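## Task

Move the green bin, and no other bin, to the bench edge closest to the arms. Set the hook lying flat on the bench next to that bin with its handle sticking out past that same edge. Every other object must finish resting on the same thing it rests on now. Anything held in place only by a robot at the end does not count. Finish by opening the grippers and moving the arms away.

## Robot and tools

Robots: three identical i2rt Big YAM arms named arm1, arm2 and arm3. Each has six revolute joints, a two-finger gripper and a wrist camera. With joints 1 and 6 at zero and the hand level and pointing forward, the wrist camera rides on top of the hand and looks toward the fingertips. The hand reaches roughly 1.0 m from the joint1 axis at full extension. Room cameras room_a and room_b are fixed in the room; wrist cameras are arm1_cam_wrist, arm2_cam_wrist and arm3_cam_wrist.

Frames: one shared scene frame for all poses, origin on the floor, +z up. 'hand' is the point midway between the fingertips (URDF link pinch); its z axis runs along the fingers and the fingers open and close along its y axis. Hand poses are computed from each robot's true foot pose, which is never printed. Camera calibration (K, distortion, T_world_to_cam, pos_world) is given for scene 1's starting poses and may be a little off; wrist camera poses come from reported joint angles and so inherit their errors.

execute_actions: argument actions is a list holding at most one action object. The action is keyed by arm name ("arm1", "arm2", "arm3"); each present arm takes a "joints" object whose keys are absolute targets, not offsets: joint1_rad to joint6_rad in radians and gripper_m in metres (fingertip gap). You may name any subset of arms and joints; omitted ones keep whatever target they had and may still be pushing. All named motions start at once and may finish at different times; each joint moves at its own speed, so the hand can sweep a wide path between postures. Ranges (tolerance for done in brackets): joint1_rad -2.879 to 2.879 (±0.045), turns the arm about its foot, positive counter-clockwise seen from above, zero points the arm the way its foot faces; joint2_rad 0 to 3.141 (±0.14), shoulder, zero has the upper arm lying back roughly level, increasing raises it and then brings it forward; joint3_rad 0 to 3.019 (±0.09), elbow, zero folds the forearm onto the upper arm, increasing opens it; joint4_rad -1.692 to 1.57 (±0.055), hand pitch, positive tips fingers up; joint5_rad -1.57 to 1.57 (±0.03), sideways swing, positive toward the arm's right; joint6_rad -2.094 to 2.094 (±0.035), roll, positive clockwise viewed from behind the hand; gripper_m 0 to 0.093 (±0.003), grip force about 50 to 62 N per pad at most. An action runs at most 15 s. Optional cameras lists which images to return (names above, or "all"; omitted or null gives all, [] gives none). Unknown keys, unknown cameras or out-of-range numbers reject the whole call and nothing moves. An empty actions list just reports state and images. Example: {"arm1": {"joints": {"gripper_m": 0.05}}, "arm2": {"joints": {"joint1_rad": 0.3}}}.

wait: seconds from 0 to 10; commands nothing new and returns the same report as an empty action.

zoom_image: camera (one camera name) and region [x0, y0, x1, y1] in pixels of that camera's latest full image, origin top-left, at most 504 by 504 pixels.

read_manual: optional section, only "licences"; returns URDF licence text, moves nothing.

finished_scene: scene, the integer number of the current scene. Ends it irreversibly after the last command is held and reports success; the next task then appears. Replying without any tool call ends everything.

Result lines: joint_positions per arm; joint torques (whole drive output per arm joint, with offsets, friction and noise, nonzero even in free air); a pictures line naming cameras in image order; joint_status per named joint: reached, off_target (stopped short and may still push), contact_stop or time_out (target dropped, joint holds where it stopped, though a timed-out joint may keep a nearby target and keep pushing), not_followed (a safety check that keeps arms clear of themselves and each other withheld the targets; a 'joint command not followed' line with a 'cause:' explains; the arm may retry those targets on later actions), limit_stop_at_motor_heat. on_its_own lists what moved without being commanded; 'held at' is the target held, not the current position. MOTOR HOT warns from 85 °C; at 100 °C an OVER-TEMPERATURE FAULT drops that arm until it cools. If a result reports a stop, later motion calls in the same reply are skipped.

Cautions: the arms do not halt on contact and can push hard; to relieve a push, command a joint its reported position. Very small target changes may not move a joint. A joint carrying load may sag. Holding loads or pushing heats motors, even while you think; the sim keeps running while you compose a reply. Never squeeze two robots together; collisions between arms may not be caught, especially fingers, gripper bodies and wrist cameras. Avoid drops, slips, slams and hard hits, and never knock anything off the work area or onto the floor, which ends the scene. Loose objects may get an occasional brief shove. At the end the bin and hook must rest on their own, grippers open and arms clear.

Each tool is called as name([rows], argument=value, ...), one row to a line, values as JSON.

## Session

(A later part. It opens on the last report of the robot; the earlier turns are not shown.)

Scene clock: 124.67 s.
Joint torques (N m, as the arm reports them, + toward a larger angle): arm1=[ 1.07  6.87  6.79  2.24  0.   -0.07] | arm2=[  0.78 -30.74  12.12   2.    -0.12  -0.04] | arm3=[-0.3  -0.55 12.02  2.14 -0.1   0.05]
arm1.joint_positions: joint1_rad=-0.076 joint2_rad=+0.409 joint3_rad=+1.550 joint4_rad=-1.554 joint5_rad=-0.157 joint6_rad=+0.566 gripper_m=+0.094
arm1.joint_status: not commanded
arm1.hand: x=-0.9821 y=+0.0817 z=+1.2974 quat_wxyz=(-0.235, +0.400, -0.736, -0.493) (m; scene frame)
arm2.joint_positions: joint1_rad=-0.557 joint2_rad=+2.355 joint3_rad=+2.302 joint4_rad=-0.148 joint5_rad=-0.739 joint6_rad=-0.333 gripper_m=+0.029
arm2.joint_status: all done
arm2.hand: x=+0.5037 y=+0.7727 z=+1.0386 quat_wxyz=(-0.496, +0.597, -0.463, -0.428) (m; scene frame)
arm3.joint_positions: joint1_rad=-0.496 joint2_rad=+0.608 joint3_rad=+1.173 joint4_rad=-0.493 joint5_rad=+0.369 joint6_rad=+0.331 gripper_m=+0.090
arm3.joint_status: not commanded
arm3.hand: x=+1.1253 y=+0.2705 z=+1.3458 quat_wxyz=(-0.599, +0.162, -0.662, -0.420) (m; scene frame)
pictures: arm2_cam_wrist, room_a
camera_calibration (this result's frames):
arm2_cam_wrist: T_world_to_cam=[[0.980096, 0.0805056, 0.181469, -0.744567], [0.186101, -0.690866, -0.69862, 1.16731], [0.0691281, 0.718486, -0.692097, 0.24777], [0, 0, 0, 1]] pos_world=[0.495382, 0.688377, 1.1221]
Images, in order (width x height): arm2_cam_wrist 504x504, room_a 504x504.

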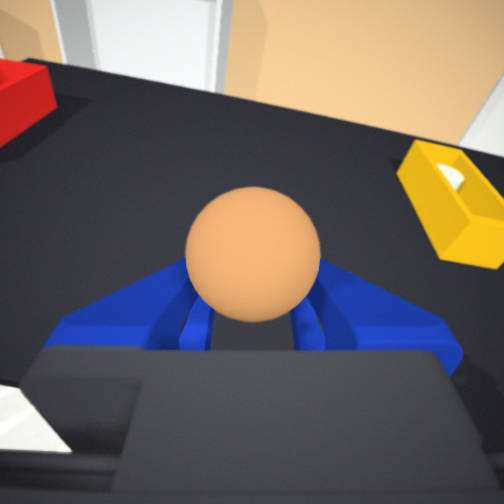

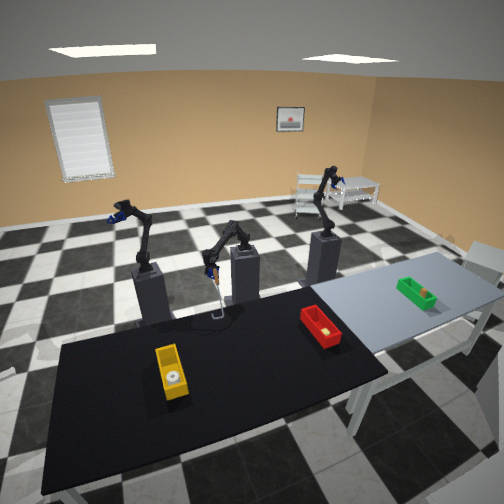

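execute_actions([
  {"arm2":{"joints":{"joint2_rad":2.1}}},
], cameras=[])

execute_actions([
  {"arm2":{"joints":{"joint1_rad":0.821,"joint3_rad":2.39,"joint5_rad":0.696,"joint6_rad":0.309}}},
], cameras=["arm2_cam_wrist","room_a","room_b"])

Scene clock: 139.03 s.
Joint torques (N m, as the arm reports them, + toward a larger angle): arm1=[ 1.08  6.87  6.78  2.24  0.   -0.08] | arm2=[  0.09 -28.29  12.55   2.26   0.15   0.  ] | arm3=[ 0.17 -0.79 12.12  2.26 -0.06  0.07]
arm1.joint_positions: joint1_rad=-0.076 joint2_rad=+0.409 joint3_rad=+1.550 joint4_rad=-1.554 joint5_rad=-0.157 joint6_rad=+0.566 gripper_m=+0.094
arm1.joint_status: not commanded
arm1.hand: x=-0.9821 y=+0.0817 z=+1.2974 quat_wxyz=(-0.235, +0.400, -0.736, -0.493) (m; scene frame)
arm2.joint_positions: joint1_rad=-0.557 joint2_rad=+2.110 joint3_rad=+2.294 joint4_rad=-0.156 joint5_rad=-0.743 joint6_rad=-0.333 gripper_m=+0.029
arm2.joint_status: all done
arm2.hand: x=+0.4611 y=+0.7216 z=+1.2448 quat_wxyz=(-0.578, +0.581, -0.385, -0.423) (m; scene frame)
arm3.joint_positions: joint1_rad=-0.496 joint2_rad=+0.608 joint3_rad=+1.173 joint4_rad=-0.493 joint5_rad=+0.369 joint6_rad=+0.331 gripper_m=+0.090
arm3.joint_status: not commanded
arm3.hand: x=+1.1253 y=+0.2705 z=+1.3458 quat_wxyz=(-0.599, +0.162, -0.662, -0.420) (m; scene frame)
pictures: none
No camera images: the call's "cameras" was empty. Leave "cameras" out to get every camera's image.

Scene clock: 142.40 s.
Joint torques (N m, as the arm reports them, + toward a larger angle): arm1=[ 1.05  6.87  6.79  2.24  0.   -0.07] | arm2=[ -0.16 -31.89  16.92   2.33   0.16   0.09] | arm3=[ 0.4  -0.04 12.09  2.11 -0.05  0.02]
arm1.joint_positions: joint1_rad=-0.076 joint2_rad=+0.409 joint3_rad=+1.550 joint4_rad=-1.554 joint5_rad=-0.157 joint6_rad=+0.566 gripper_m=+0.094
arm1.joint_status: not commanded
arm1.hand: x=-0.9821 y=+0.0817 z=+1.2974 quat_wxyz=(-0.235, +0.400, -0.736, -0.493) (m; scene frame)
arm2.joint_positions: joint1_rad=+0.826 joint2_rad=+2.146 joint3_rad=+2.296 joint4_rad=-0.156 joint5_rad=+0.696 joint6_rad=+0.300 gripper_m=+0.029
arm2.joint_status: joint3_rad time_out (moved +0.002 of +0.096); the others done
arm2.on_its_own: joint3_rad reads +2.296 and still pushes toward +2.390 since a time_out
arm2.hand: x=-0.4611 y=+0.7366 z=+1.2145 quat_wxyz=(-0.424, +0.418, -0.569, -0.567) (m; scene frame)
arm3.joint_positions: joint1_rad=-0.496 joint2_rad=+0.608 joint3_rad=+1.173 joint4_rad=-0.493 joint5_rad=+0.369 joint6_rad=+0.331 gripper_m=+0.090
arm3.joint_status: not commanded
arm3.hand: x=+1.1253 y=+0.2705 z=+1.3458 quat_wxyz=(-0.599, +0.162, -0.662, -0.420) (m; scene frame)
pictures: arm2_cam_wrist, room_a, room_b
camera_calibration (this result's frames):
arm2_cam_wrist: T_world_to_cam=[[0.952932, -0.00460608, -0.303148, 0.810738], [-0.247424, -0.589676, -0.768807, 1.25565], [-0.175218, 0.807627, -0.563061, 0.127075], [0, 0, 0, 1]] pos_world=[-0.439634, 0.641534, 1.28268]
Images, in order (width x height): arm2_cam_wrist 504x504, room_a 504x504, room_b 504x504.

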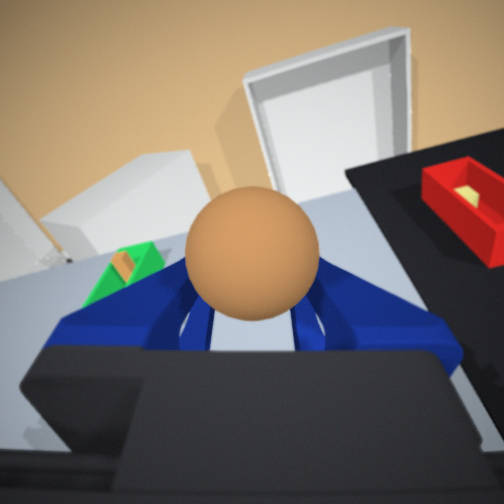

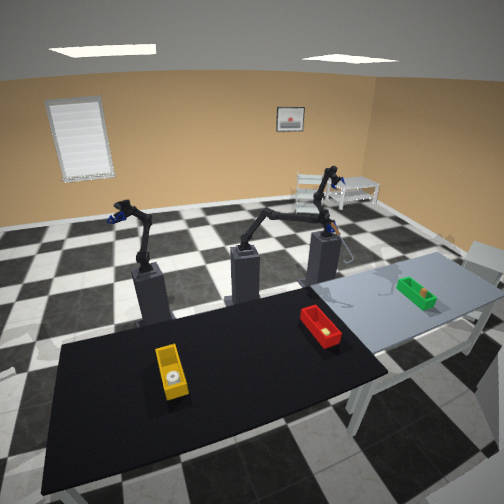

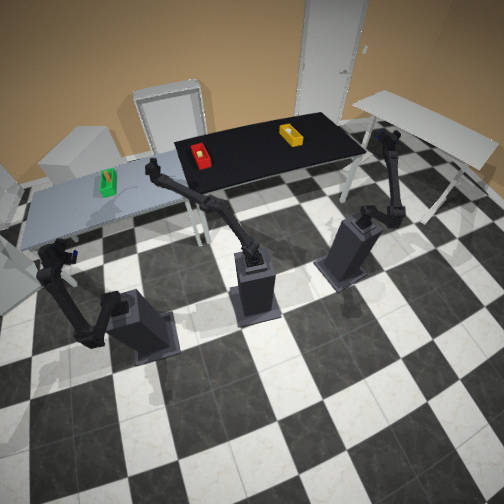

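execute_actions([
  {"arm2":{"joints":{"joint2_rad":2.55,"joint4_rad":0.2}}},
], cameras=["room_a","room_b"])

zoom_image(camera="room_a", region=[270, 220, 420, 330])

Scene clock: 147.37 s.
Joint torques (N m, as the arm reports them, + toward a larger angle): arm1=[ 1.05  6.86  6.79  2.23  0.   -0.07] | arm2=[  0.23 -36.19  12.42   2.58   0.3    0.1 ] | arm3=[-0.14 -0.13 12.07  2.16 -0.05  0.02]
arm1.joint_positions: joint1_rad=-0.076 joint2_rad=+0.409 joint3_rad=+1.550 joint4_rad=-1.554 joint5_rad=-0.157 joint6_rad=+0.566 gripper_m=+0.094
arm1.joint_status: not commanded
arm1.hand: x=-0.9821 y=+0.0817 z=+1.2974 quat_wxyz=(-0.235, +0.400, -0.736, -0.493) (m; scene frame)
arm2.joint_positions: joint1_rad=+0.825 joint2_rad=+2.599 joint3_rad=+2.354 joint4_rad=+0.166 joint5_rad=+0.692 joint6_rad=+0.299 gripper_m=+0.029
arm2.joint_status: all done
arm2.hand: x=-0.5165 y=+0.8078 z=+0.9063 quat_wxyz=(-0.425, +0.444, -0.575, -0.541) (m; scene frame)
arm3.joint_positions: joint1_rad=-0.496 joint2_rad=+0.608 joint3_rad=+1.173 joint4_rad=-0.493 joint5_rad=+0.369 joint6_rad=+0.331 gripper_m=+0.090
arm3.joint_status: not commanded
arm3.hand: x=+1.1253 y=+0.2705 z=+1.3458 quat_wxyz=(-0.599, +0.162, -0.662, -0.420) (m; scene frame)
pictures: room_a, room_b
Images, in order (width x height): room_a 504x504, room_b 504x504.

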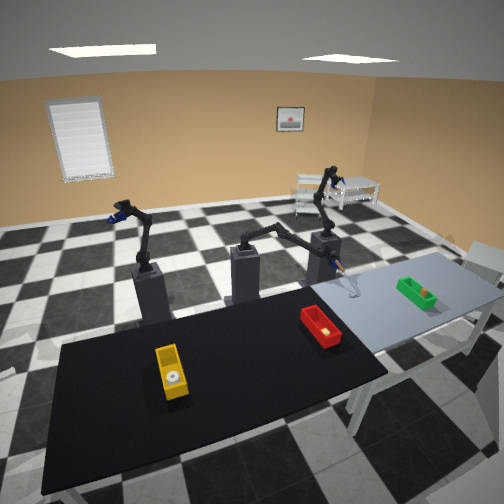

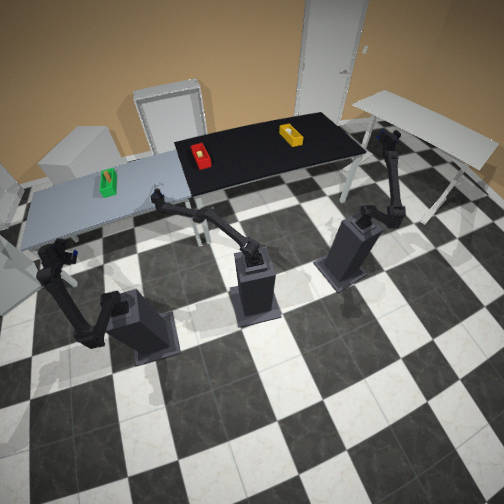

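Region (270, 220, 420, 330) of room_a's 504x504 image, scaled by 3.360, with more detail than that image has; it fills the top 370 rows of this view, and the rest is white.

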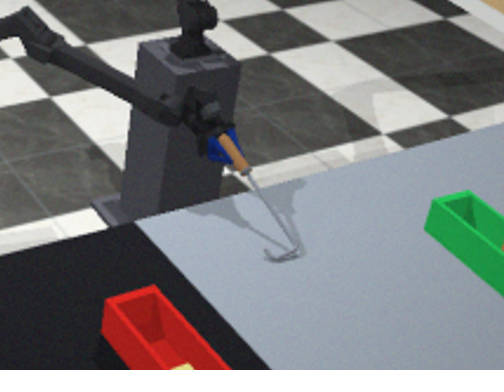

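execute_actions([
  {"arm2":{"joints":{"joint2_rad":2.68}}},
], cameras=["arm2_cam_wrist"])

execute_actions([
  {"arm2":{"joints":{"joint4_rad":-0.05}}},
], cameras=["arm2_cam_wrist","room_a"])

Scene clock: 151.03 s.
Joint torques (N m, as the arm reports them, + toward a larger angle): arm1=[ 1.06  6.9   6.79  2.24  0.   -0.08] | arm2=[ -0.34 -29.52  12.28   1.94   0.3    0.1 ] | arm3=[-0.11 -0.25 12.08  2.11 -0.06  0.06]
arm1.joint_positions: joint1_rad=-0.076 joint2_rad=+0.409 joint3_rad=+1.550 joint4_rad=-1.554 joint5_rad=-0.157 joint6_rad=+0.566 gripper_m=+0.094
arm1.joint_status: not commanded
arm1.hand: x=-0.9821 y=+0.0817 z=+1.2974 quat_wxyz=(-0.235, +0.400, -0.736, -0.493) (m; scene frame)
arm2.joint_positions: joint1_rad=+0.826 joint2_rad=+2.647 joint3_rad=+2.354 joint4_rad=+0.185 joint5_rad=+0.692 joint6_rad=+0.300 gripper_m=+0.029
arm2.joint_status: all done
arm2.hand: x=-0.5172 y=+0.8084 z=+0.8653 quat_wxyz=(-0.425, +0.453, -0.577, -0.530) (m; scene frame)
arm3.joint_positions: joint1_rad=-0.496 joint2_rad=+0.608 joint3_rad=+1.173 joint4_rad=-0.493 joint5_rad=+0.369 joint6_rad=+0.331 gripper_m=+0.090
arm3.joint_status: not commanded
arm3.hand: x=+1.1253 y=+0.2705 z=+1.3458 quat_wxyz=(-0.599, +0.162, -0.662, -0.420) (m; scene frame)
pictures: arm2_cam_wrist
camera_calibration (this result's frames):
arm2_cam_wrist: T_world_to_cam=[[0.970569, -0.0239703, -0.239626, 0.728521], [-0.197335, -0.649502, -0.734306, 1.06003], [-0.138036, 0.759982, -0.635117, -0.0172435], [0, 0, 0, 1]] pos_world=[-0.500279, 0.71906, 0.942009]
Images, in order (width x height): arm2_cam_wrist 504x504.

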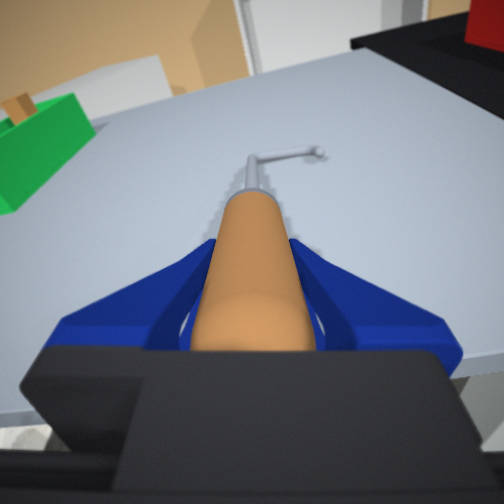

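Scene clock: 152.00 s.
Joint torques (N m, as the arm reports them, + toward a larger angle): arm1=[ 1.05  6.88  6.79  2.24  0.   -0.08] | arm2=[ -0.09 -28.93  12.3    0.94   0.56   0.11] | arm3=[ 0.16 -0.17 12.21  1.88 -0.03  0.05]
arm1.joint_positions: joint1_rad=-0.076 joint2_rad=+0.409 joint3_rad=+1.550 joint4_rad=-1.554 joint5_rad=-0.157 joint6_rad=+0.566 gripper_m=+0.094
arm1.joint_status: not commanded
arm1.hand: x=-0.9821 y=+0.0817 z=+1.2974 quat_wxyz=(-0.235, +0.400, -0.736, -0.493) (m; scene frame)
arm2.joint_positions: joint1_rad=+0.827 joint2_rad=+2.647 joint3_rad=+2.354 joint4_rad=-0.035 joint5_rad=+0.688 joint6_rad=+0.300 gripper_m=+0.029
arm2.joint_status: all done
arm2.hand: x=-0.5128 y=+0.8003 z=+0.8204 quat_wxyz=(-0.422, +0.525, -0.588, -0.447) (m; scene frame)
arm3.joint_positions: joint1_rad=-0.496 joint2_rad=+0.608 joint3_rad=+1.173 joint4_rad=-0.493 joint5_rad=+0.369 joint6_rad=+0.331 gripper_m=+0.090
arm3.joint_status: not commanded
arm3.hand: x=+1.1253 y=+0.2705 z=+1.3458 quat_wxyz=(-0.599, +0.162, -0.662, -0.420) (m; scene frame)
pictures: arm2_cam_wrist, room_a
camera_calibration (this result's frames):
arm2_cam_wrist: T_world_to_cam=[[0.994215, -0.0484232, -0.095871, 0.627063], [-0.0984434, -0.767793, -0.63309, 1.08499], [-0.0429529, 0.638865, -0.768119, 0.215871], [0, 0, 0, 1]] pos_world=[-0.507353, 0.725502, 0.912829]
Images, in order (width x height): arm2_cam_wrist 504x504, room_a 504x504.

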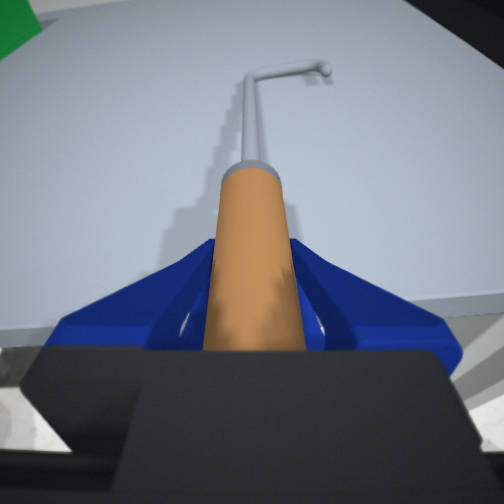

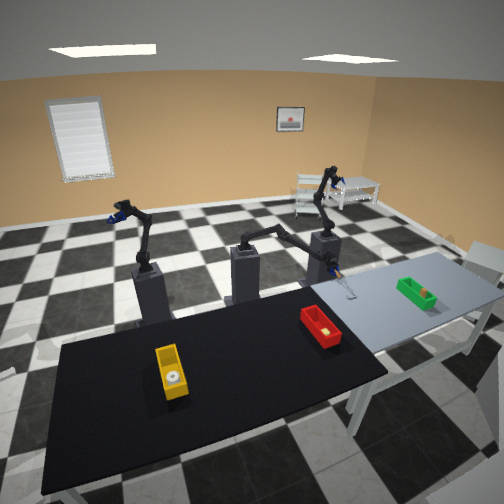

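execute_actions([
  {"arm2":{"joints":{"joint4_rad":-0.19}}},
], cameras=["arm2_cam_wrist"])

Scene clock: 154.63 s.
Joint torques (N m, as the arm reports them, + toward a larger angle): arm1=[ 1.09  6.9   6.79  2.24  0.01 -0.08] | arm2=[ -0.1  -28.84  12.3    0.62   0.58   0.13] | arm3=[-0.52 -0.61 12.1   2.32 -0.05  0.05]
arm1.joint_positions: joint1_rad=-0.076 joint2_rad=+0.409 joint3_rad=+1.550 joint4_rad=-1.554 joint5_rad=-0.157 joint6_rad=+0.566 gripper_m=+0.094
arm1.joint_status: not commanded
arm1.hand: x=-0.9821 y=+0.0817 z=+1.2974 quat_wxyz=(-0.235, +0.400, -0.736, -0.493) (m; scene frame)
arm2.joint_positions: joint1_rad=+0.827 joint2_rad=+2.647 joint3_rad=+2.354 joint4_rad=-0.172 joint5_rad=+0.689 joint6_rad=+0.300 gripper_m=+0.029
arm2.joint_status: all done
arm2.hand: x=-0.5056 y=+0.7920 z=+0.7944 quat_wxyz=(-0.420, +0.565, -0.592, -0.392) (m; scene frame)
arm3.joint_positions: joint1_rad=-0.496 joint2_rad=+0.608 joint3_rad=+1.173 joint4_rad=-0.493 joint5_rad=+0.369 joint6_rad=+0.331 gripper_m=+0.090
arm3.joint_status: not commanded
arm3.hand: x=+1.1253 y=+0.2705 z=+1.3458 quat_wxyz=(-0.599, +0.162, -0.662, -0.420) (m; scene frame)
pictures: arm2_cam_wrist
camera_calibration (this result's frames):
arm2_cam_wrist: T_world_to_cam=[[0.998457, -0.0554375, -0.00328934, 0.551172], [-0.0479378, -0.830451, -0.555026, 1.07597], [0.0280376, 0.554327, -0.831827, 0.354905], [0, 0, 0, 1]] pos_world=[-0.508692, 0.727367, 0.894226]
Images, in order (width x height): arm2_cam_wrist 504x504.

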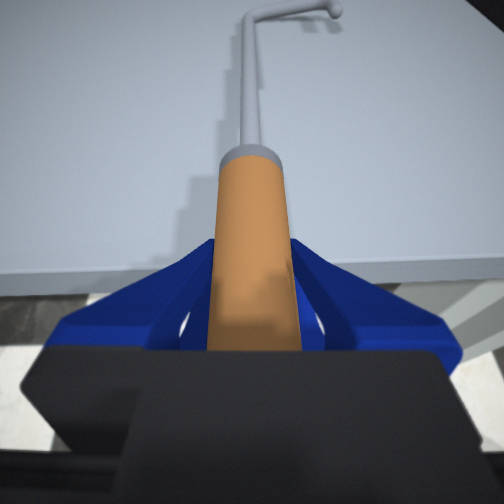

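execute_actions([
  {"arm2":{"joints":{"joint4_rad":-0.24}}},
], cameras=[])

execute_actions([
  {"arm2":{"joints":{"gripper_m":0.045}}},
], cameras=["arm2_cam_wrist"])

Scene clock: 157.83 s.
Joint torques (N m, as the arm reports them, + toward a larger angle): arm1=[ 1.06  6.91  6.79  2.23  0.   -0.08] | arm2=[ -0.1  -29.2   11.68   0.31   0.58   0.13] | arm3=[-0.11 -0.3  12.04  2.21 -0.05  0.02]
arm1.joint_positions: joint1_rad=-0.076 joint2_rad=+0.409 joint3_rad=+1.550 joint4_rad=-1.554 joint5_rad=-0.157 joint6_rad=+0.566 gripper_m=+0.094
arm1.joint_status: not commanded
arm1.hand: x=-0.9821 y=+0.0817 z=+1.2974 quat_wxyz=(-0.235, +0.400, -0.736, -0.493) (m; scene frame)
arm2.joint_positions: joint1_rad=+0.827 joint2_rad=+2.647 joint3_rad=+2.363 joint4_rad=-0.207 joint5_rad=+0.689 joint6_rad=+0.300 gripper_m=+0.029
arm2.joint_status: all done
arm2.hand: x=-0.5046 y=+0.7908 z=+0.7927 quat_wxyz=(-0.419, +0.573, -0.593, -0.381) (m; scene frame)
arm3.joint_positions: joint1_rad=-0.496 joint2_rad=+0.608 joint3_rad=+1.173 joint4_rad=-0.493 joint5_rad=+0.369 joint6_rad=+0.331 gripper_m=+0.090
arm3.joint_status: not commanded
arm3.hand: x=+1.1253 y=+0.2705 z=+1.3458 quat_wxyz=(-0.599, +0.162, -0.662, -0.420) (m; scene frame)
pictures: none
No camera images: the call's "cameras" was empty. Leave "cameras" out to get every camera's image.

Scene clock: 158.47 s.
Joint torques (N m, as the arm reports them, + toward a larger angle): arm1=[ 1.06  6.88  6.79  2.24  0.   -0.08] | arm2=[  0.14 -29.3   11.68   1.05   0.46   0.13] | arm3=[-0.24  0.09 12.19  2.2  -0.04  0.04]
arm1.joint_positions: joint1_rad=-0.076 joint2_rad=+0.409 joint3_rad=+1.550 joint4_rad=-1.554 joint5_rad=-0.157 joint6_rad=+0.566 gripper_m=+0.094
arm1.joint_status: not commanded
arm1.hand: x=-0.9821 y=+0.0817 z=+1.2974 quat_wxyz=(-0.235, +0.400, -0.736, -0.493) (m; scene frame)
arm2.joint_positions: joint1_rad=+0.826 joint2_rad=+2.649 joint3_rad=+2.363 joint4_rad=-0.229 joint5_rad=+0.694 joint6_rad=+0.300 gripper_m=+0.045
arm2.joint_status: all done
arm2.hand: x=-0.5016 y=+0.7896 z=+0.7876 quat_wxyz=(-0.420, +0.578, -0.594, -0.371) (m; scene frame)
arm3.joint_positions: joint1_rad=-0.496 joint2_rad=+0.608 joint3_rad=+1.173 joint4_rad=-0.493 joint5_rad=+0.369 joint6_rad=+0.331 gripper_m=+0.090
arm3.joint_status: not commanded
arm3.hand: x=+1.1253 y=+0.2705 z=+1.3458 quat_wxyz=(-0.599, +0.162, -0.662, -0.420) (m; scene frame)
pictures: arm2_cam_wrist
camera_calibration (this result's frames):
arm2_cam_wrist: T_world_to_cam=[[0.997695, -0.0601587, 0.031398, 0.523003], [-0.0347387, -0.850249, -0.525233, 1.0693], [0.0582934, 0.522932, -0.850379, 0.405062], [0, 0, 0, 1]] pos_world=[-0.508264, 0.728818, 0.889668]
Images, in order (width x height): arm2_cam_wrist 504x504.

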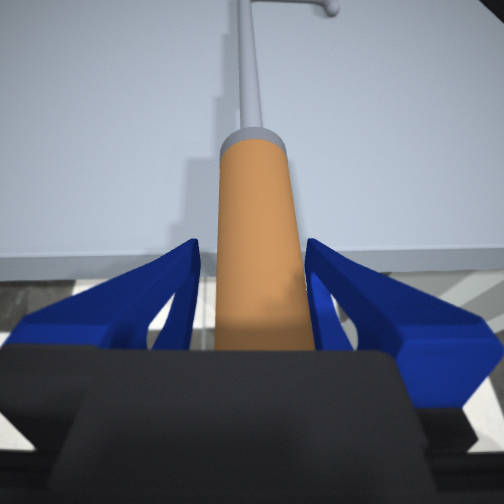

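execute_actions([
  {"arm2":{"joints":{"joint2_rad":1.3,"gripper_m":0.09}}},
], cameras=[])

execute_actions([
  {"arm2":{"joints":{"joint1_rad":-0.3,"joint2_rad":0.6,"joint3_rad":1.2}},"arm1":{"joints":{"joint1_rad":-0.6,"joint2_rad":2.4,"joint3_rad":2.0,"joint4_rad":0.42,"joint5_rad":-0.605,"joint6_rad":-0.06}}},
], cameras=["arm1_cam_wrist","room_a"])

Scene clock: 168.23 s.
Joint torques (N m, as the arm reports them, + toward a larger angle): arm1=[ 1.06  6.89  6.8   2.24  0.   -0.07] | arm2=[ 0.07 -6.39  5.58  0.49 -0.2   0.06] | arm3=[-0.72 -0.5  12.16  2.15 -0.03  0.05]
arm1.joint_positions: joint1_rad=-0.076 joint2_rad=+0.409 joint3_rad=+1.550 joint4_rad=-1.554 joint5_rad=-0.157 joint6_rad=+0.566 gripper_m=+0.094
arm1.joint_status: not commanded
arm1.hand: x=-0.9821 y=+0.0817 z=+1.2974 quat_wxyz=(-0.235, +0.400, -0.736, -0.493) (m; scene frame)
arm2.joint_positions: joint1_rad=+0.825 joint2_rad=+1.302 joint3_rad=+2.382 joint4_rad=-0.237 joint5_rad=+0.695 joint6_rad=+0.300 gripper_m=+0.090
arm2.joint_status: all done
arm2.hand: x=-0.1037 y=+0.2970 z=+1.7492 quat_wxyz=(-0.370, +0.099, -0.448, -0.808) (m; scene frame)
arm3.joint_positions: joint1_rad=-0.496 joint2_rad=+0.608 joint3_rad=+1.173 joint4_rad=-0.493 joint5_rad=+0.369 joint6_rad=+0.331 gripper_m=+0.090
arm3.joint_status: not commanded
arm3.hand: x=+1.1253 y=+0.2705 z=+1.3458 quat_wxyz=(-0.599, +0.162, -0.662, -0.420) (m; scene frame)
pictures: none
No camera images: the call's "cameras" was empty. Leave "cameras" out to get every camera's image.

Scene clock: 170.30 s.
Joint torques (N m, as the arm reports them, + toward a larger angle): arm1=[  0.22 -24.41  12.3    2.77  -0.1   -0.1 ] | arm2=[-0.03 -0.97  9.05  1.2  -0.09  0.08] | arm3=[ 0.3  -1.07 12.02  2.09 -0.05  0.05]
arm1.joint_positions: joint1_rad=-0.594 joint2_rad=+2.415 joint3_rad=+1.962 joint4_rad=+0.402 joint5_rad=-0.602 joint6_rad=-0.053 gripper_m=+0.094
arm1.joint_status: all done
arm1.hand: x=-0.5034 y=+0.7824 z=+0.8551 quat_wxyz=(-0.502, +0.512, -0.512, -0.473) (m; scene frame)
arm2.joint_positions: joint1_rad=-0.295 joint2_rad=+0.604 joint3_rad=+1.191 joint4_rad=-0.240 joint5_rad=+0.697 joint6_rad=+0.300 gripper_m=+0.090
arm2.joint_status: all done
arm2.hand: x=+0.2141 y=+0.1833 z=+1.4278 quat_wxyz=(-0.709, -0.039, -0.605, -0.361) (m; scene frame)
arm3.joint_positions: joint1_rad=-0.496 joint2_rad=+0.608 joint3_rad=+1.173 joint4_rad=-0.493 joint5_rad=+0.369 joint6_rad=+0.331 gripper_m=+0.090
arm3.joint_status: not commanded
arm3.hand: x=+1.1253 y=+0.2705 z=+1.3458 quat_wxyz=(-0.599, +0.162, -0.662, -0.420) (m; scene frame)
pictures: arm1_cam_wrist, room_a
camera_calibration (this result's frames):
arm1_cam_wrist: T_world_to_cam=[[0.999587, -0.0198474, 0.020763, 0.504918], [0.00431848, -0.610802, -0.791772, 1.16491], [0.0283967, 0.791535, -0.610464, 0.0447586], [0, 0, 0, 1]] pos_world=[-0.511011, 0.686122, 0.939182]
Images, in order (width x height): arm1_cam_wrist 504x504, room_a 504x504.

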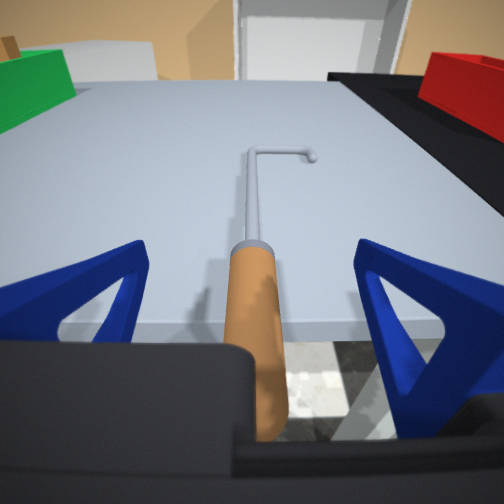

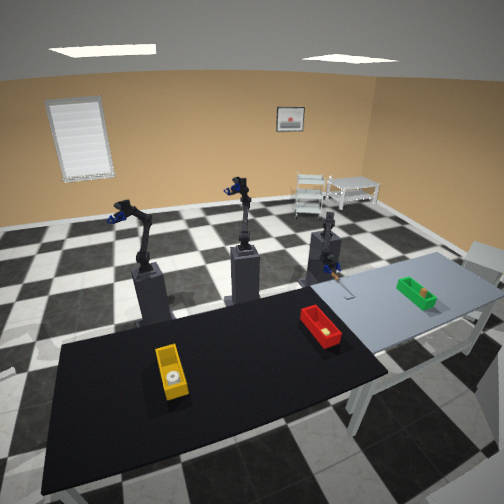

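execute_actions([
  {"arm1":{"joints":{"joint2_rad":2.47,"joint4_rad":0.45}}},
], cameras=["arm1_cam_wrist"])

Scene clock: 174.00 s.
Joint torques (N m, as the arm reports them, + toward a larger angle): arm1=[  0.3  -21.89  12.06   2.75  -0.1   -0.1 ] | arm2=[-0.09 -0.78  9.14  1.23 -0.09  0.07] | arm3=[-0.18 -0.42 12.01  2.12 -0.06  0.01]
arm1.joint_positions: joint1_rad=-0.594 joint2_rad=+2.452 joint3_rad=+1.962 joint4_rad=+0.433 joint5_rad=-0.602 joint6_rad=-0.053 gripper_m=+0.094
arm1.joint_status: all done
arm1.hand: x=-0.5028 y=+0.7828 z=+0.8289 quat_wxyz=(-0.500, +0.512, -0.514, -0.472) (m; scene frame)
arm2.joint_positions: joint1_rad=-0.295 joint2_rad=+0.604 joint3_rad=+1.191 joint4_rad=-0.240 joint5_rad=+0.697 joint6_rad=+0.300 gripper_m=+0.090
arm2.joint_status: not commanded
arm2.hand: x=+0.2141 y=+0.1834 z=+1.4276 quat_wxyz=(-0.709, -0.038, -0.605, -0.360) (m; scene frame)
arm3.joint_positions: joint1_rad=-0.496 joint2_rad=+0.608 joint3_rad=+1.173 joint4_rad=-0.493 joint5_rad=+0.369 joint6_rad=+0.331 gripper_m=+0.090
arm3.joint_status: not commanded
arm3.hand: x=+1.1253 y=+0.2705 z=+1.3458 quat_wxyz=(-0.599, +0.162, -0.662, -0.420) (m; scene frame)
pictures: arm1_cam_wrist
camera_calibration (this result's frames):
arm1_cam_wrist: T_world_to_cam=[[0.999655, -0.01981, 0.0172519, 0.50781], [0.00143117, -0.614691, -0.788766, 1.1435], [0.02623, 0.788519, -0.614451, 0.033033], [0, 0, 0, 1]] pos_world=[-0.510138, 0.686913, 0.913492]
Images, in order (width x height): arm1_cam_wrist 504x504.

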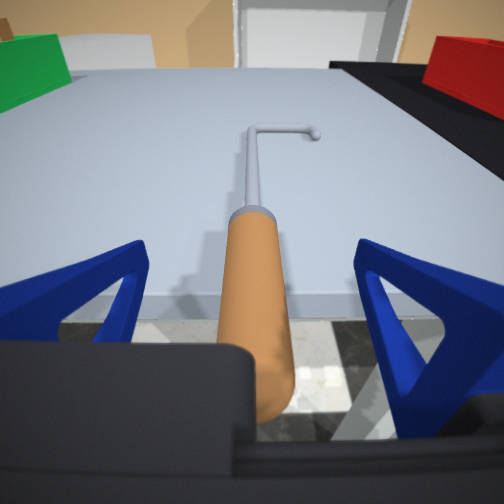

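execute_actions([
  {"arm1":{"joints":{"joint2_rad":2.51,"joint4_rad":0.48}}},
], cameras=["arm1_cam_wrist"])

Scene clock: 178.87 s.
Joint torques (N m, as the arm reports them, + toward a larger angle): arm1=[  0.28 -21.89  11.82   2.82  -0.11  -0.1 ] | arm2=[-0.02 -0.84  9.16  1.23 -0.09  0.07] | arm3=[-0.47 -0.48 12.14  2.21 -0.05  0.03]
arm1.joint_positions: joint1_rad=-0.594 joint2_rad=+2.493 joint3_rad=+1.962 joint4_rad=+0.462 joint5_rad=-0.602 joint6_rad=-0.053 gripper_m=+0.094
arm1.joint_status: all done
arm1.hand: x=-0.5029 y=+0.7822 z=+0.7988 quat_wxyz=(-0.496, +0.513, -0.518, -0.471) (m; scene frame)
arm2.joint_positions: joint1_rad=-0.295 joint2_rad=+0.604 joint3_rad=+1.191 joint4_rad=-0.240 joint5_rad=+0.697 joint6_rad=+0.300 gripper_m=+0.090
arm2.joint_status: not commanded
arm2.hand: x=+0.2141 y=+0.1834 z=+1.4276 quat_wxyz=(-0.709, -0.038, -0.605, -0.360) (m; scene frame)
arm3.joint_positions: joint1_rad=-0.496 joint2_rad=+0.608 joint3_rad=+1.173 joint4_rad=-0.493 joint5_rad=+0.369 joint6_rad=+0.331 gripper_m=+0.090
arm3.joint_status: not commanded
arm3.hand: x=+1.1253 y=+0.2705 z=+1.3458 quat_wxyz=(-0.599, +0.162, -0.662, -0.420) (m; scene frame)
pictures: arm1_cam_wrist
camera_calibration (this result's frames):
arm1_cam_wrist: T_world_to_cam=[[0.999748, -0.0197623, 0.0106093, 0.513678], [-0.00399825, -0.622434, -0.782662, 1.11791], [0.0220708, 0.782423, -0.622356, 0.0239617], [0, 0, 0, 1]] pos_world=[-0.509608, 0.687225, 0.884405]
Images, in order (width x height): arm1_cam_wrist 504x504.

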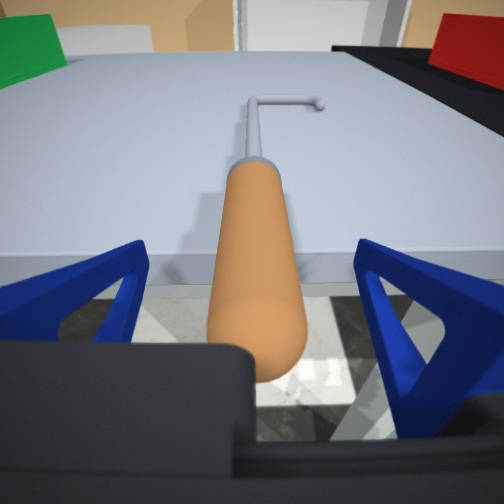

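execute_actions([
  {"arm1":{"joints":{"joint1_rad":-0.575,"joint2_rad":2.545,"joint3_rad":2.11,"joint4_rad":0.41,"joint5_rad":-0.585}}},
], cameras=["arm1_cam_wrist"])

Scene clock: 183.43 s.
Joint torques (N m, as the arm reports them, + toward a larger angle): arm1=[  1.38 -22.61  13.54   1.55   0.12  -0.1 ] | arm2=[-0.04 -0.99  9.1   1.24 -0.08  0.07] | arm3=[-0.39 -0.4  12.12  2.21 -0.06  0.06]
arm1.joint_positions: joint1_rad=-0.582 joint2_rad=+2.527 joint3_rad=+2.054 joint4_rad=+0.418 joint5_rad=-0.588 joint6_rad=-0.053 gripper_m=+0.094
arm1.joint_status: all done
arm1.hand: x=-0.4999 y=+0.8009 z=+0.8098 quat_wxyz=(-0.502, +0.512, -0.514, -0.471) (m; scene frame)
arm2.joint_positions: joint1_rad=-0.295 joint2_rad=+0.604 joint3_rad=+1.191 joint4_rad=-0.240 joint5_rad=+0.697 joint6_rad=+0.300 gripper_m=+0.090
arm2.joint_status: not commanded
arm2.hand: x=+0.2141 y=+0.1834 z=+1.4276 quat_wxyz=(-0.709, -0.038, -0.605, -0.360) (m; scene frame)
arm3.joint_positions: joint1_rad=-0.496 joint2_rad=+0.608 joint3_rad=+1.173 joint4_rad=-0.493 joint5_rad=+0.369 joint6_rad=+0.331 gripper_m=+0.090
arm3.joint_status: not commanded
arm3.hand: x=+1.1253 y=+0.2705 z=+1.3458 quat_wxyz=(-0.599, +0.162, -0.662, -0.420) (m; scene frame)
pictures: arm1_cam_wrist
camera_calibration (this result's frames):
arm1_cam_wrist: T_world_to_cam=[[0.999552, -0.0224422, 0.0198186, 0.505586], [0.00188885, -0.61335, -0.789809, 1.13958], [0.0298808, 0.789492, -0.613033, 0.00676392], [0, 0, 0, 1]] pos_world=[-0.507714, 0.70497, 0.894179]
Images, in order (width x height): arm1_cam_wrist 504x504.

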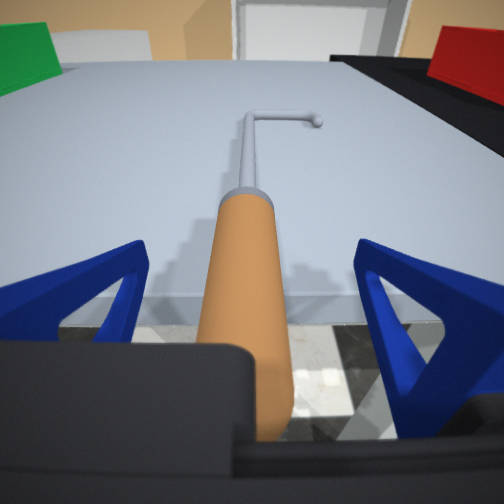

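Width at the tips now matches; close.

execute_actions([
  {"arm1":{"joints":{"gripper_m":0.0}}},
], cameras=[])

execute_actions([
  {"arm1":{"joints":{"joint2_rad":2.38}}},
], cameras=["arm1_cam_wrist","room_a"])

Scene clock: 186.27 s.
Joint torques (N m, as the arm reports them, + toward a larger angle): arm1=[  1.4  -22.83  13.56   1.55   0.13  -0.08] | arm2=[ 0.12 -0.84  9.08  1.23 -0.1   0.08] | arm3=[-0.11  0.02 12.11  2.17 -0.07  0.04]
arm1.joint_positions: joint1_rad=-0.582 joint2_rad=+2.527 joint3_rad=+2.055 joint4_rad=+0.418 joint5_rad=-0.588 joint6_rad=-0.055 gripper_m=+0.029
arm1.joint_status: gripper_m off_target (ended at +0.029, target +0.000)
arm1.hand: x=-0.5002 y=+0.8012 z=+0.8099 quat_wxyz=(-0.502, +0.513, -0.513, -0.471) (m; scene frame)
arm2.joint_positions: joint1_rad=-0.295 joint2_rad=+0.604 joint3_rad=+1.191 joint4_rad=-0.240 joint5_rad=+0.697 joint6_rad=+0.300 gripper_m=+0.090
arm2.joint_status: not commanded
arm2.hand: x=+0.2141 y=+0.1834 z=+1.4276 quat_wxyz=(-0.709, -0.038, -0.605, -0.360) (m; scene frame)
arm3.joint_positions: joint1_rad=-0.496 joint2_rad=+0.608 joint3_rad=+1.173 joint4_rad=-0.493 joint5_rad=+0.369 joint6_rad=+0.331 gripper_m=+0.090
arm3.joint_status: not commanded
arm3.hand: x=+1.1253 y=+0.2705 z=+1.3458 quat_wxyz=(-0.599, +0.162, -0.662, -0.420) (m; scene frame)
pictures: none
No camera images: the call's "cameras" was empty. Leave "cameras" out to get every camera's image.

Scene clock: 187.47 s.
Joint torques (N m, as the arm reports them, + toward a larger angle): arm1=[  1.24 -28.08  13.97   2.84   0.08  -0.06] | arm2=[ 0.05 -0.96  9.09  1.24 -0.08  0.06] | arm3=[-0.41 -0.58 11.96  1.98 -0.06  0.05]
arm1.joint_positions: joint1_rad=-0.582 joint2_rad=+2.443 joint3_rad=+2.055 joint4_rad=+0.392 joint5_rad=-0.587 joint6_rad=-0.056 gripper_m=+0.029
arm1.joint_status: all done
arm1.hand: x=-0.5011 y=+0.8007 z=+0.8806 quat_wxyz=(-0.523, +0.508, -0.493, -0.474) (m; scene frame)
arm2.joint_positions: joint1_rad=-0.295 joint2_rad=+0.604 joint3_rad=+1.191 joint4_rad=-0.240 joint5_rad=+0.697 joint6_rad=+0.300 gripper_m=+0.090
arm2.joint_status: not commanded
arm2.hand: x=+0.2141 y=+0.1833 z=+1.4278 quat_wxyz=(-0.709, -0.039, -0.605, -0.361) (m; scene frame)
arm3.joint_positions: joint1_rad=-0.496 joint2_rad=+0.608 joint3_rad=+1.173 joint4_rad=-0.493 joint5_rad=+0.369 joint6_rad=+0.331 gripper_m=+0.090
arm3.joint_status: not commanded
arm3.hand: x=+1.1253 y=+0.2705 z=+1.3458 quat_wxyz=(-0.599, +0.162, -0.662, -0.420) (m; scene frame)
pictures: arm1_cam_wrist, room_a
camera_calibration (this result's frames):
arm1_cam_wrist: T_world_to_cam=[[0.998139, -0.0247539, 0.0557297, 0.474831], [0.0313671, -0.575307, -0.817336, 1.20393], [0.052294, 0.817563, -0.57346, 0.00430959], [0, 0, 0, 1]] pos_world=[-0.511937, 0.700859, 0.960022]
Images, in order (width x height): arm1_cam_wrist 504x504, room_a 504x504.

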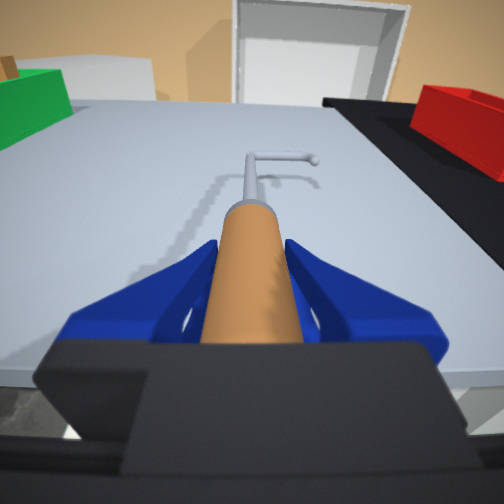

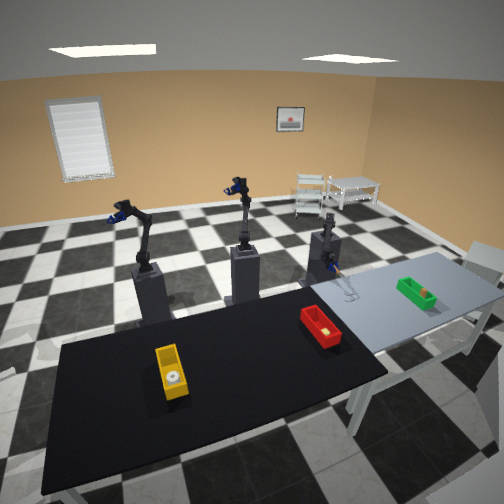

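execute_actions([
  {"arm1":{"joints":{"joint2_rad":1.85,"joint3_rad":1.43,"joint4_rad":0.52,"joint6_rad":1.57}}},
], cameras=[])

execute_actions([
  {"arm1":{"joints":{"joint1_rad":0.08,"joint5_rad":0.22}}},
], cameras=["arm1_cam_wrist","room_a","room_b"])

Scene clock: 194.13 s.
Joint torques (N m, as the arm reports them, + toward a larger angle): arm1=[  1.42 -19.71  12.09   3.32   0.03   0.  ] | arm2=[ 0.12 -0.99  9.13  1.22 -0.09  0.07] | arm3=[-0.15 -0.38 12.14  2.17 -0.03  0.05]
arm1.joint_positions: joint1_rad=-0.582 joint2_rad=+1.884 joint3_rad=+1.392 joint4_rad=+0.492 joint5_rad=-0.586 joint6_rad=+1.558 gripper_m=+0.029
arm1.joint_status: all done
arm1.hand: x=-0.5999 y=+0.6640 z=+0.9921 quat_wxyz=(-0.019, -0.006, -0.709, -0.704) (m; scene frame)
arm2.joint_positions: joint1_rad=-0.295 joint2_rad=+0.604 joint3_rad=+1.191 joint4_rad=-0.240 joint5_rad=+0.697 joint6_rad=+0.300 gripper_m=+0.090
arm2.joint_status: not commanded
arm2.hand: x=+0.2141 y=+0.1834 z=+1.4276 quat_wxyz=(-0.709, -0.038, -0.605, -0.360) (m; scene frame)
arm3.joint_positions: joint1_rad=-0.496 joint2_rad=+0.608 joint3_rad=+1.173 joint4_rad=-0.493 joint5_rad=+0.369 joint6_rad=+0.331 gripper_m=+0.090
arm3.joint_status: not commanded
arm3.hand: x=+1.1253 y=+0.2705 z=+1.3458 quat_wxyz=(-0.599, +0.162, -0.662, -0.420) (m; scene frame)
pictures: none
No camera images: the call's "cameras" was empty. Leave "cameras" out to get every camera's image.

Scene clock: 196.07 s.
Joint torques (N m, as the arm reports them, + toward a larger angle): arm1=[  1.26 -20.05  12.06   3.38  -0.02   0.01] | arm2=[ 0.29 -0.71  9.12  1.22 -0.09  0.07] | arm3=[-0.14 -0.15 12.24  2.19 -0.07  0.06]
arm1.joint_positions: joint1_rad=+0.075 joint2_rad=+1.884 joint3_rad=+1.392 joint4_rad=+0.492 joint5_rad=+0.222 joint6_rad=+1.559 gripper_m=+0.029
arm1.joint_status: all done
arm1.hand: x=-0.9535 y=+0.7757 z=+0.9891 quat_wxyz=(-0.072, -0.059, -0.707, -0.701) (m; scene frame)
arm2.joint_positions: joint1_rad=-0.295 joint2_rad=+0.604 joint3_rad=+1.191 joint4_rad=-0.240 joint5_rad=+0.697 joint6_rad=+0.300 gripper_m=+0.090
arm2.joint_status: not commanded
arm2.hand: x=+0.2141 y=+0.1834 z=+1.4276 quat_wxyz=(-0.709, -0.038, -0.605, -0.360) (m; scene frame)
arm3.joint_positions: joint1_rad=-0.496 joint2_rad=+0.608 joint3_rad=+1.173 joint4_rad=-0.493 joint5_rad=+0.369 joint6_rad=+0.331 gripper_m=+0.090
arm3.joint_status: not commanded
arm3.hand: x=+1.1253 y=+0.2705 z=+1.3458 quat_wxyz=(-0.599, +0.162, -0.662, -0.420) (m; scene frame)
pictures: arm1_cam_wrist, room_a, room_b
camera_calibration (this result's frames):
arm1_cam_wrist: T_world_to_cam=[[0.0102693, 0.00194122, -0.999945, 1.00133], [-0.912323, -0.409346, -0.0101641, -0.534514], [-0.409343, 0.912377, -0.00243267, -0.967884], [0, 0, 0, 1]] pos_world=[-0.894129, 0.662331, 0.993491]
Images, in order (width x height): arm1_cam_wrist 504x504, room_a 504x504, room_b 504x504.

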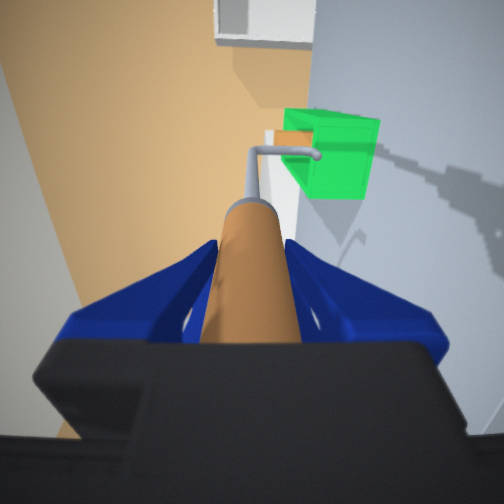

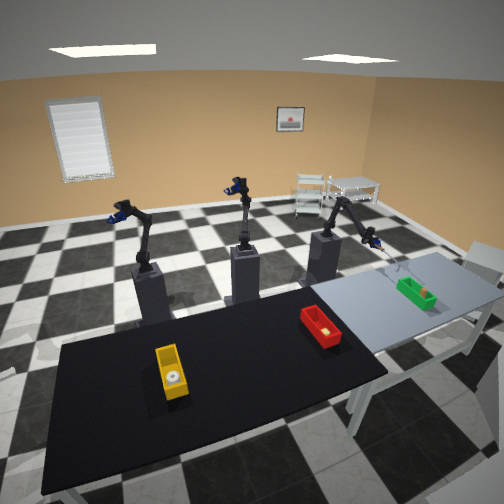

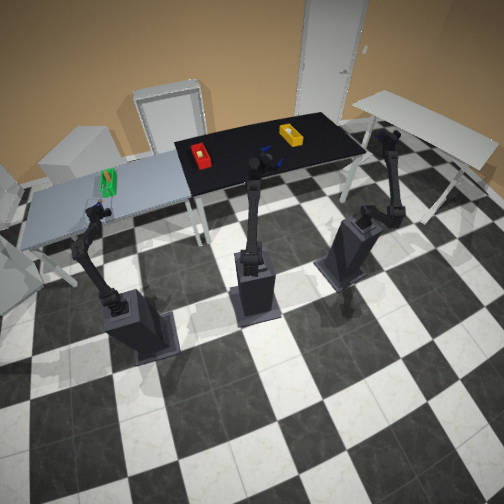

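execute_actions([
  {"arm1":{"joints":{"joint1_rad":0.095,"joint2_rad":2.09,"joint3_rad":1.88,"joint4_rad":0.33}}},
], cameras=["arm1_cam_wrist","room_a","room_b"])

zoom_image(camera="room_a", region=[350, 220, 470, 320])

zoom_image(camera="room_b", region=[60, 150, 160, 240])

Scene clock: 203.80 s.
Joint torques (N m, as the arm reports them, + toward a larger angle): arm1=[  1.32 -25.06  16.23   3.23   0.03  -0.04] | arm2=[ 0.08 -0.84  9.11  1.21 -0.09  0.05] | arm3=[-0.48 -0.13 12.23  2.27 -0.09  0.06]
arm1.joint_positions: joint1_rad=+0.090 joint2_rad=+2.143 joint3_rad=+1.799 joint4_rad=+0.304 joint5_rad=+0.220 joint6_rad=+1.563 gripper_m=+0.029
arm1.joint_status: all done
arm1.hand: x=-0.9705 y=+0.8791 z=+0.9719 quat_wxyz=(-0.067, -0.053, -0.721, -0.688) (m; scene frame)
arm2.joint_positions: joint1_rad=-0.295 joint2_rad=+0.604 joint3_rad=+1.191 joint4_rad=-0.240 joint5_rad=+0.697 joint6_rad=+0.300 gripper_m=+0.090
arm2.joint_status: not commanded
arm2.hand: x=+0.2141 y=+0.1834 z=+1.4276 quat_wxyz=(-0.709, -0.038, -0.605, -0.360) (m; scene frame)
arm3.joint_positions: joint1_rad=-0.496 joint2_rad=+0.608 joint3_rad=+1.173 joint4_rad=-0.493 joint5_rad=+0.369 joint6_rad=+0.331 gripper_m=+0.090
arm3.joint_status: not commanded
arm3.hand: x=+1.1253 y=+0.2705 z=+1.3458 quat_wxyz=(-0.599, +0.162, -0.662, -0.420) (m; scene frame)
pictures: arm1_cam_wrist, room_a, room_b
camera_calibration (this result's frames):
arm1_cam_wrist: T_world_to_cam=[[0.00880211, -0.0381684, -0.999233, 1.01721], [-0.905786, -0.423657, 0.00820379, -0.506777], [-0.423645, 0.905018, -0.0383015, -1.04178], [0, 0, 0, 1]] pos_world=[-0.909331, 0.766958, 0.980681]
Images, in order (width x height): arm1_cam_wrist 504x504, room_a 504x504, room_b 504x504.

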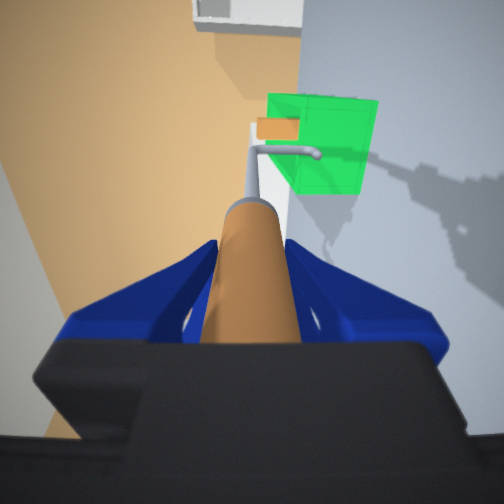

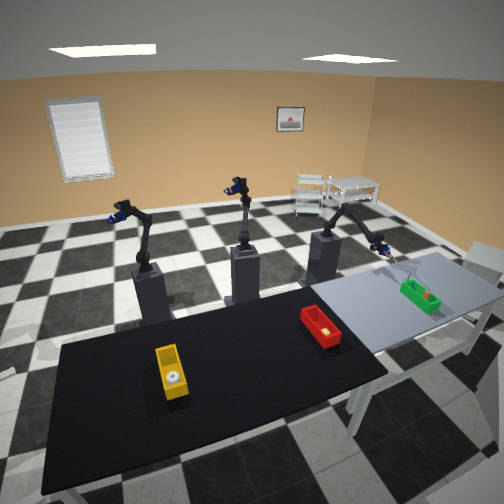

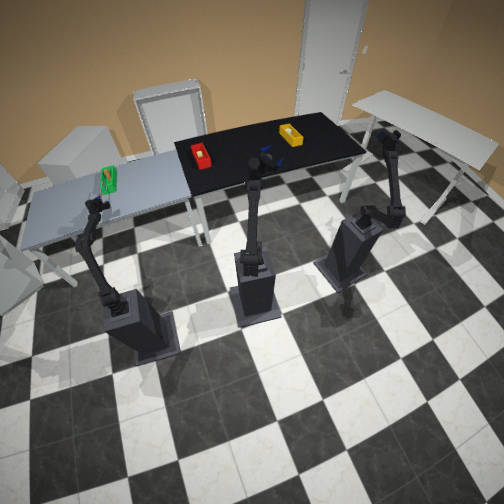

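Region (350, 220, 470, 320) of room_a's 504x504 image, scaled by 4.200, with more detail than that image has.

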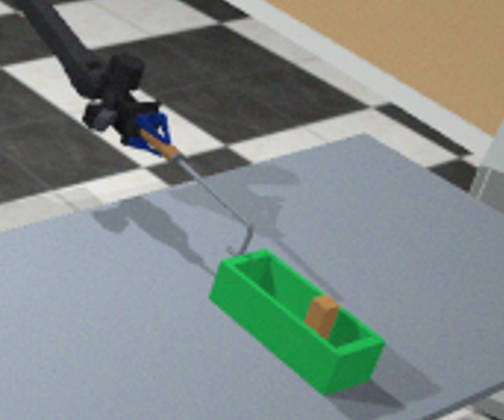

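Region (60, 150, 160, 240) of room_b's 504x504 image, scaled by 5.040, with more detail than that image has; it fills the top 454 rows of this view, and the rest is white.

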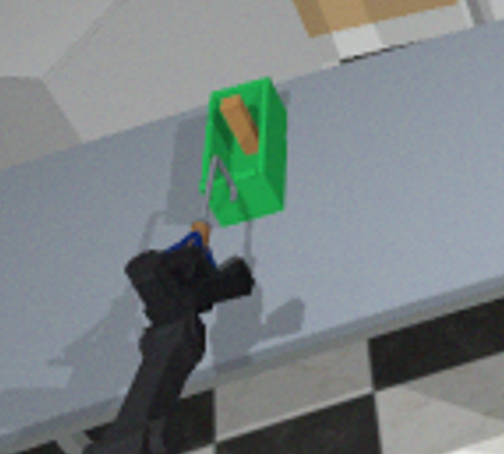

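execute_actions([
  {"arm1":{"joints":{"joint4_rad":0.5}}},
], cameras=["arm1_cam_wrist"])

execute_actions([
  {"arm1":{"joints":{"joint1_rad":0.08,"joint2_rad":2.22,"joint3_rad":2.17,"joint4_rad":0.4}}},
], cameras=["arm1_cam_wrist","room_a"])

zoom_image(camera="room_a", region=[350, 220, 470, 320])

Scene clock: 208.47 s.
Joint torques (N m, as the arm reports them, + toward a larger angle): arm1=[  1.33 -25.03  16.2    4.48   0.01  -0.04] | arm2=[ 0.   -0.94  9.09  1.19 -0.09  0.08] | arm3=[-0.06 -0.24 12.02  2.24 -0.08  0.06]
arm1.joint_positions: joint1_rad=+0.090 joint2_rad=+2.143 joint3_rad=+1.799 joint4_rad=+0.448 joint5_rad=+0.220 joint6_rad=+1.563 gripper_m=+0.029
arm1.joint_status: all done
arm1.hand: x=-0.9706 y=+0.8783 z=+1.0065 quat_wxyz=(-0.060, -0.060, -0.670, -0.737) (m; scene frame)
arm2.joint_positions: joint1_rad=-0.295 joint2_rad=+0.604 joint3_rad=+1.191 joint4_rad=-0.240 joint5_rad=+0.697 joint6_rad=+0.300 gripper_m=+0.090
arm2.joint_status: not commanded
arm2.hand: x=+0.2141 y=+0.1834 z=+1.4276 quat_wxyz=(-0.709, -0.038, -0.605, -0.360) (m; scene frame)
arm3.joint_positions: joint1_rad=-0.496 joint2_rad=+0.608 joint3_rad=+1.173 joint4_rad=-0.493 joint5_rad=+0.369 joint6_rad=+0.331 gripper_m=+0.090
arm3.joint_status: not commanded
arm3.hand: x=+1.1253 y=+0.2705 z=+1.3458 quat_wxyz=(-0.599, +0.162, -0.662, -0.420) (m; scene frame)
pictures: arm1_cam_wrist
camera_calibration (this result's frames):
arm1_cam_wrist: T_world_to_cam=[[0.00151488, 0.104879, -0.994484, 0.914291], [-0.905578, -0.421694, -0.0458517, -0.454657], [-0.424177, 0.900652, 0.0943374, -1.16998], [0, 0, 0, 1]] pos_world=[-0.909391, 0.766128, 0.998774]
Images, in order (width x height): arm1_cam_wrist 504x504.

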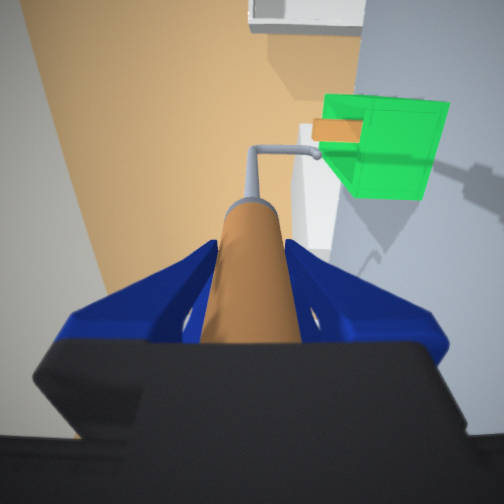

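Scene clock: 209.57 s.
Joint torques (N m, as the arm reports them, + toward a larger angle): arm1=[  0.15 -26.07  17.01   3.12  -0.01  -0.03] | arm2=[ 0.15 -0.87  9.13  1.16 -0.09  0.07] | arm3=[-0.38 -0.9  12.14  2.04 -0.06  0.05]
arm1.joint_positions: joint1_rad=+0.089 joint2_rad=+2.264 joint3_rad=+2.082 joint4_rad=+0.377 joint5_rad=+0.220 joint6_rad=+1.563 gripper_m=+0.029
arm1.joint_status: all done
arm1.hand: x=-0.9729 y=+0.9234 z=+1.0544 quat_wxyz=(-0.056, -0.064, -0.636, -0.767) (m; scene frame)
arm2.joint_positions: joint1_rad=-0.295 joint2_rad=+0.604 joint3_rad=+1.191 joint4_rad=-0.240 joint5_rad=+0.697 joint6_rad=+0.300 gripper_m=+0.090
arm2.joint_status: not commanded
arm2.hand: x=+0.2141 y=+0.1833 z=+1.4278 quat_wxyz=(-0.709, -0.039, -0.605, -0.361) (m; scene frame)
arm3.joint_positions: joint1_rad=-0.496 joint2_rad=+0.608 joint3_rad=+1.173 joint4_rad=-0.493 joint5_rad=+0.369 joint6_rad=+0.331 gripper_m=+0.090
arm3.joint_status: not commanded
arm3.hand: x=+1.1253 y=+0.2705 z=+1.3458 quat_wxyz=(-0.599, +0.162, -0.662, -0.420) (m; scene frame)
pictures: arm1_cam_wrist, room_a
camera_calibration (this result's frames):
arm1_cam_wrist: T_world_to_cam=[[-0.00307238, 0.195248, -0.980749, 0.854731], [-0.905811, -0.416063, -0.0799923, -0.404875], [-0.423671, 0.888127, 0.178136, -1.29234], [0, 0, 0, 1]] pos_world=[-0.911642, 0.812426, 1.0361]
Images, in order (width x height): arm1_cam_wrist 504x504, room_a 504x504.

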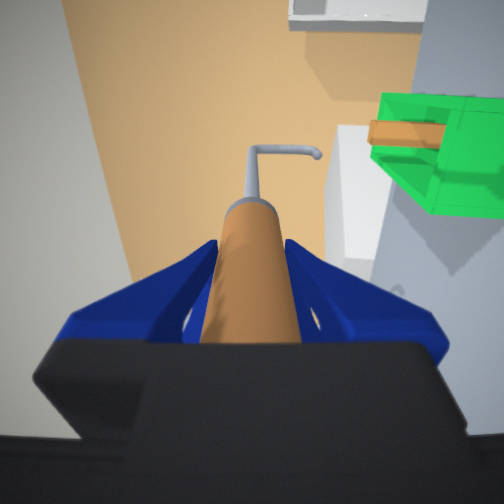

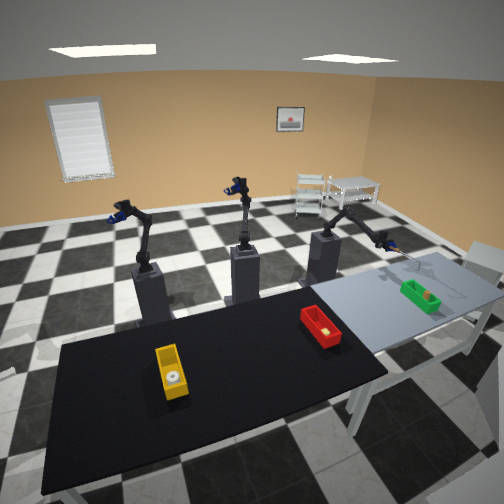

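Region (350, 220, 470, 320) of room_a's 504x504 image, scaled by 4.200, with more detail than that image has.

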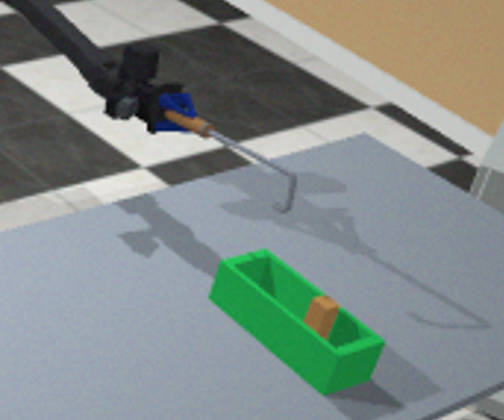

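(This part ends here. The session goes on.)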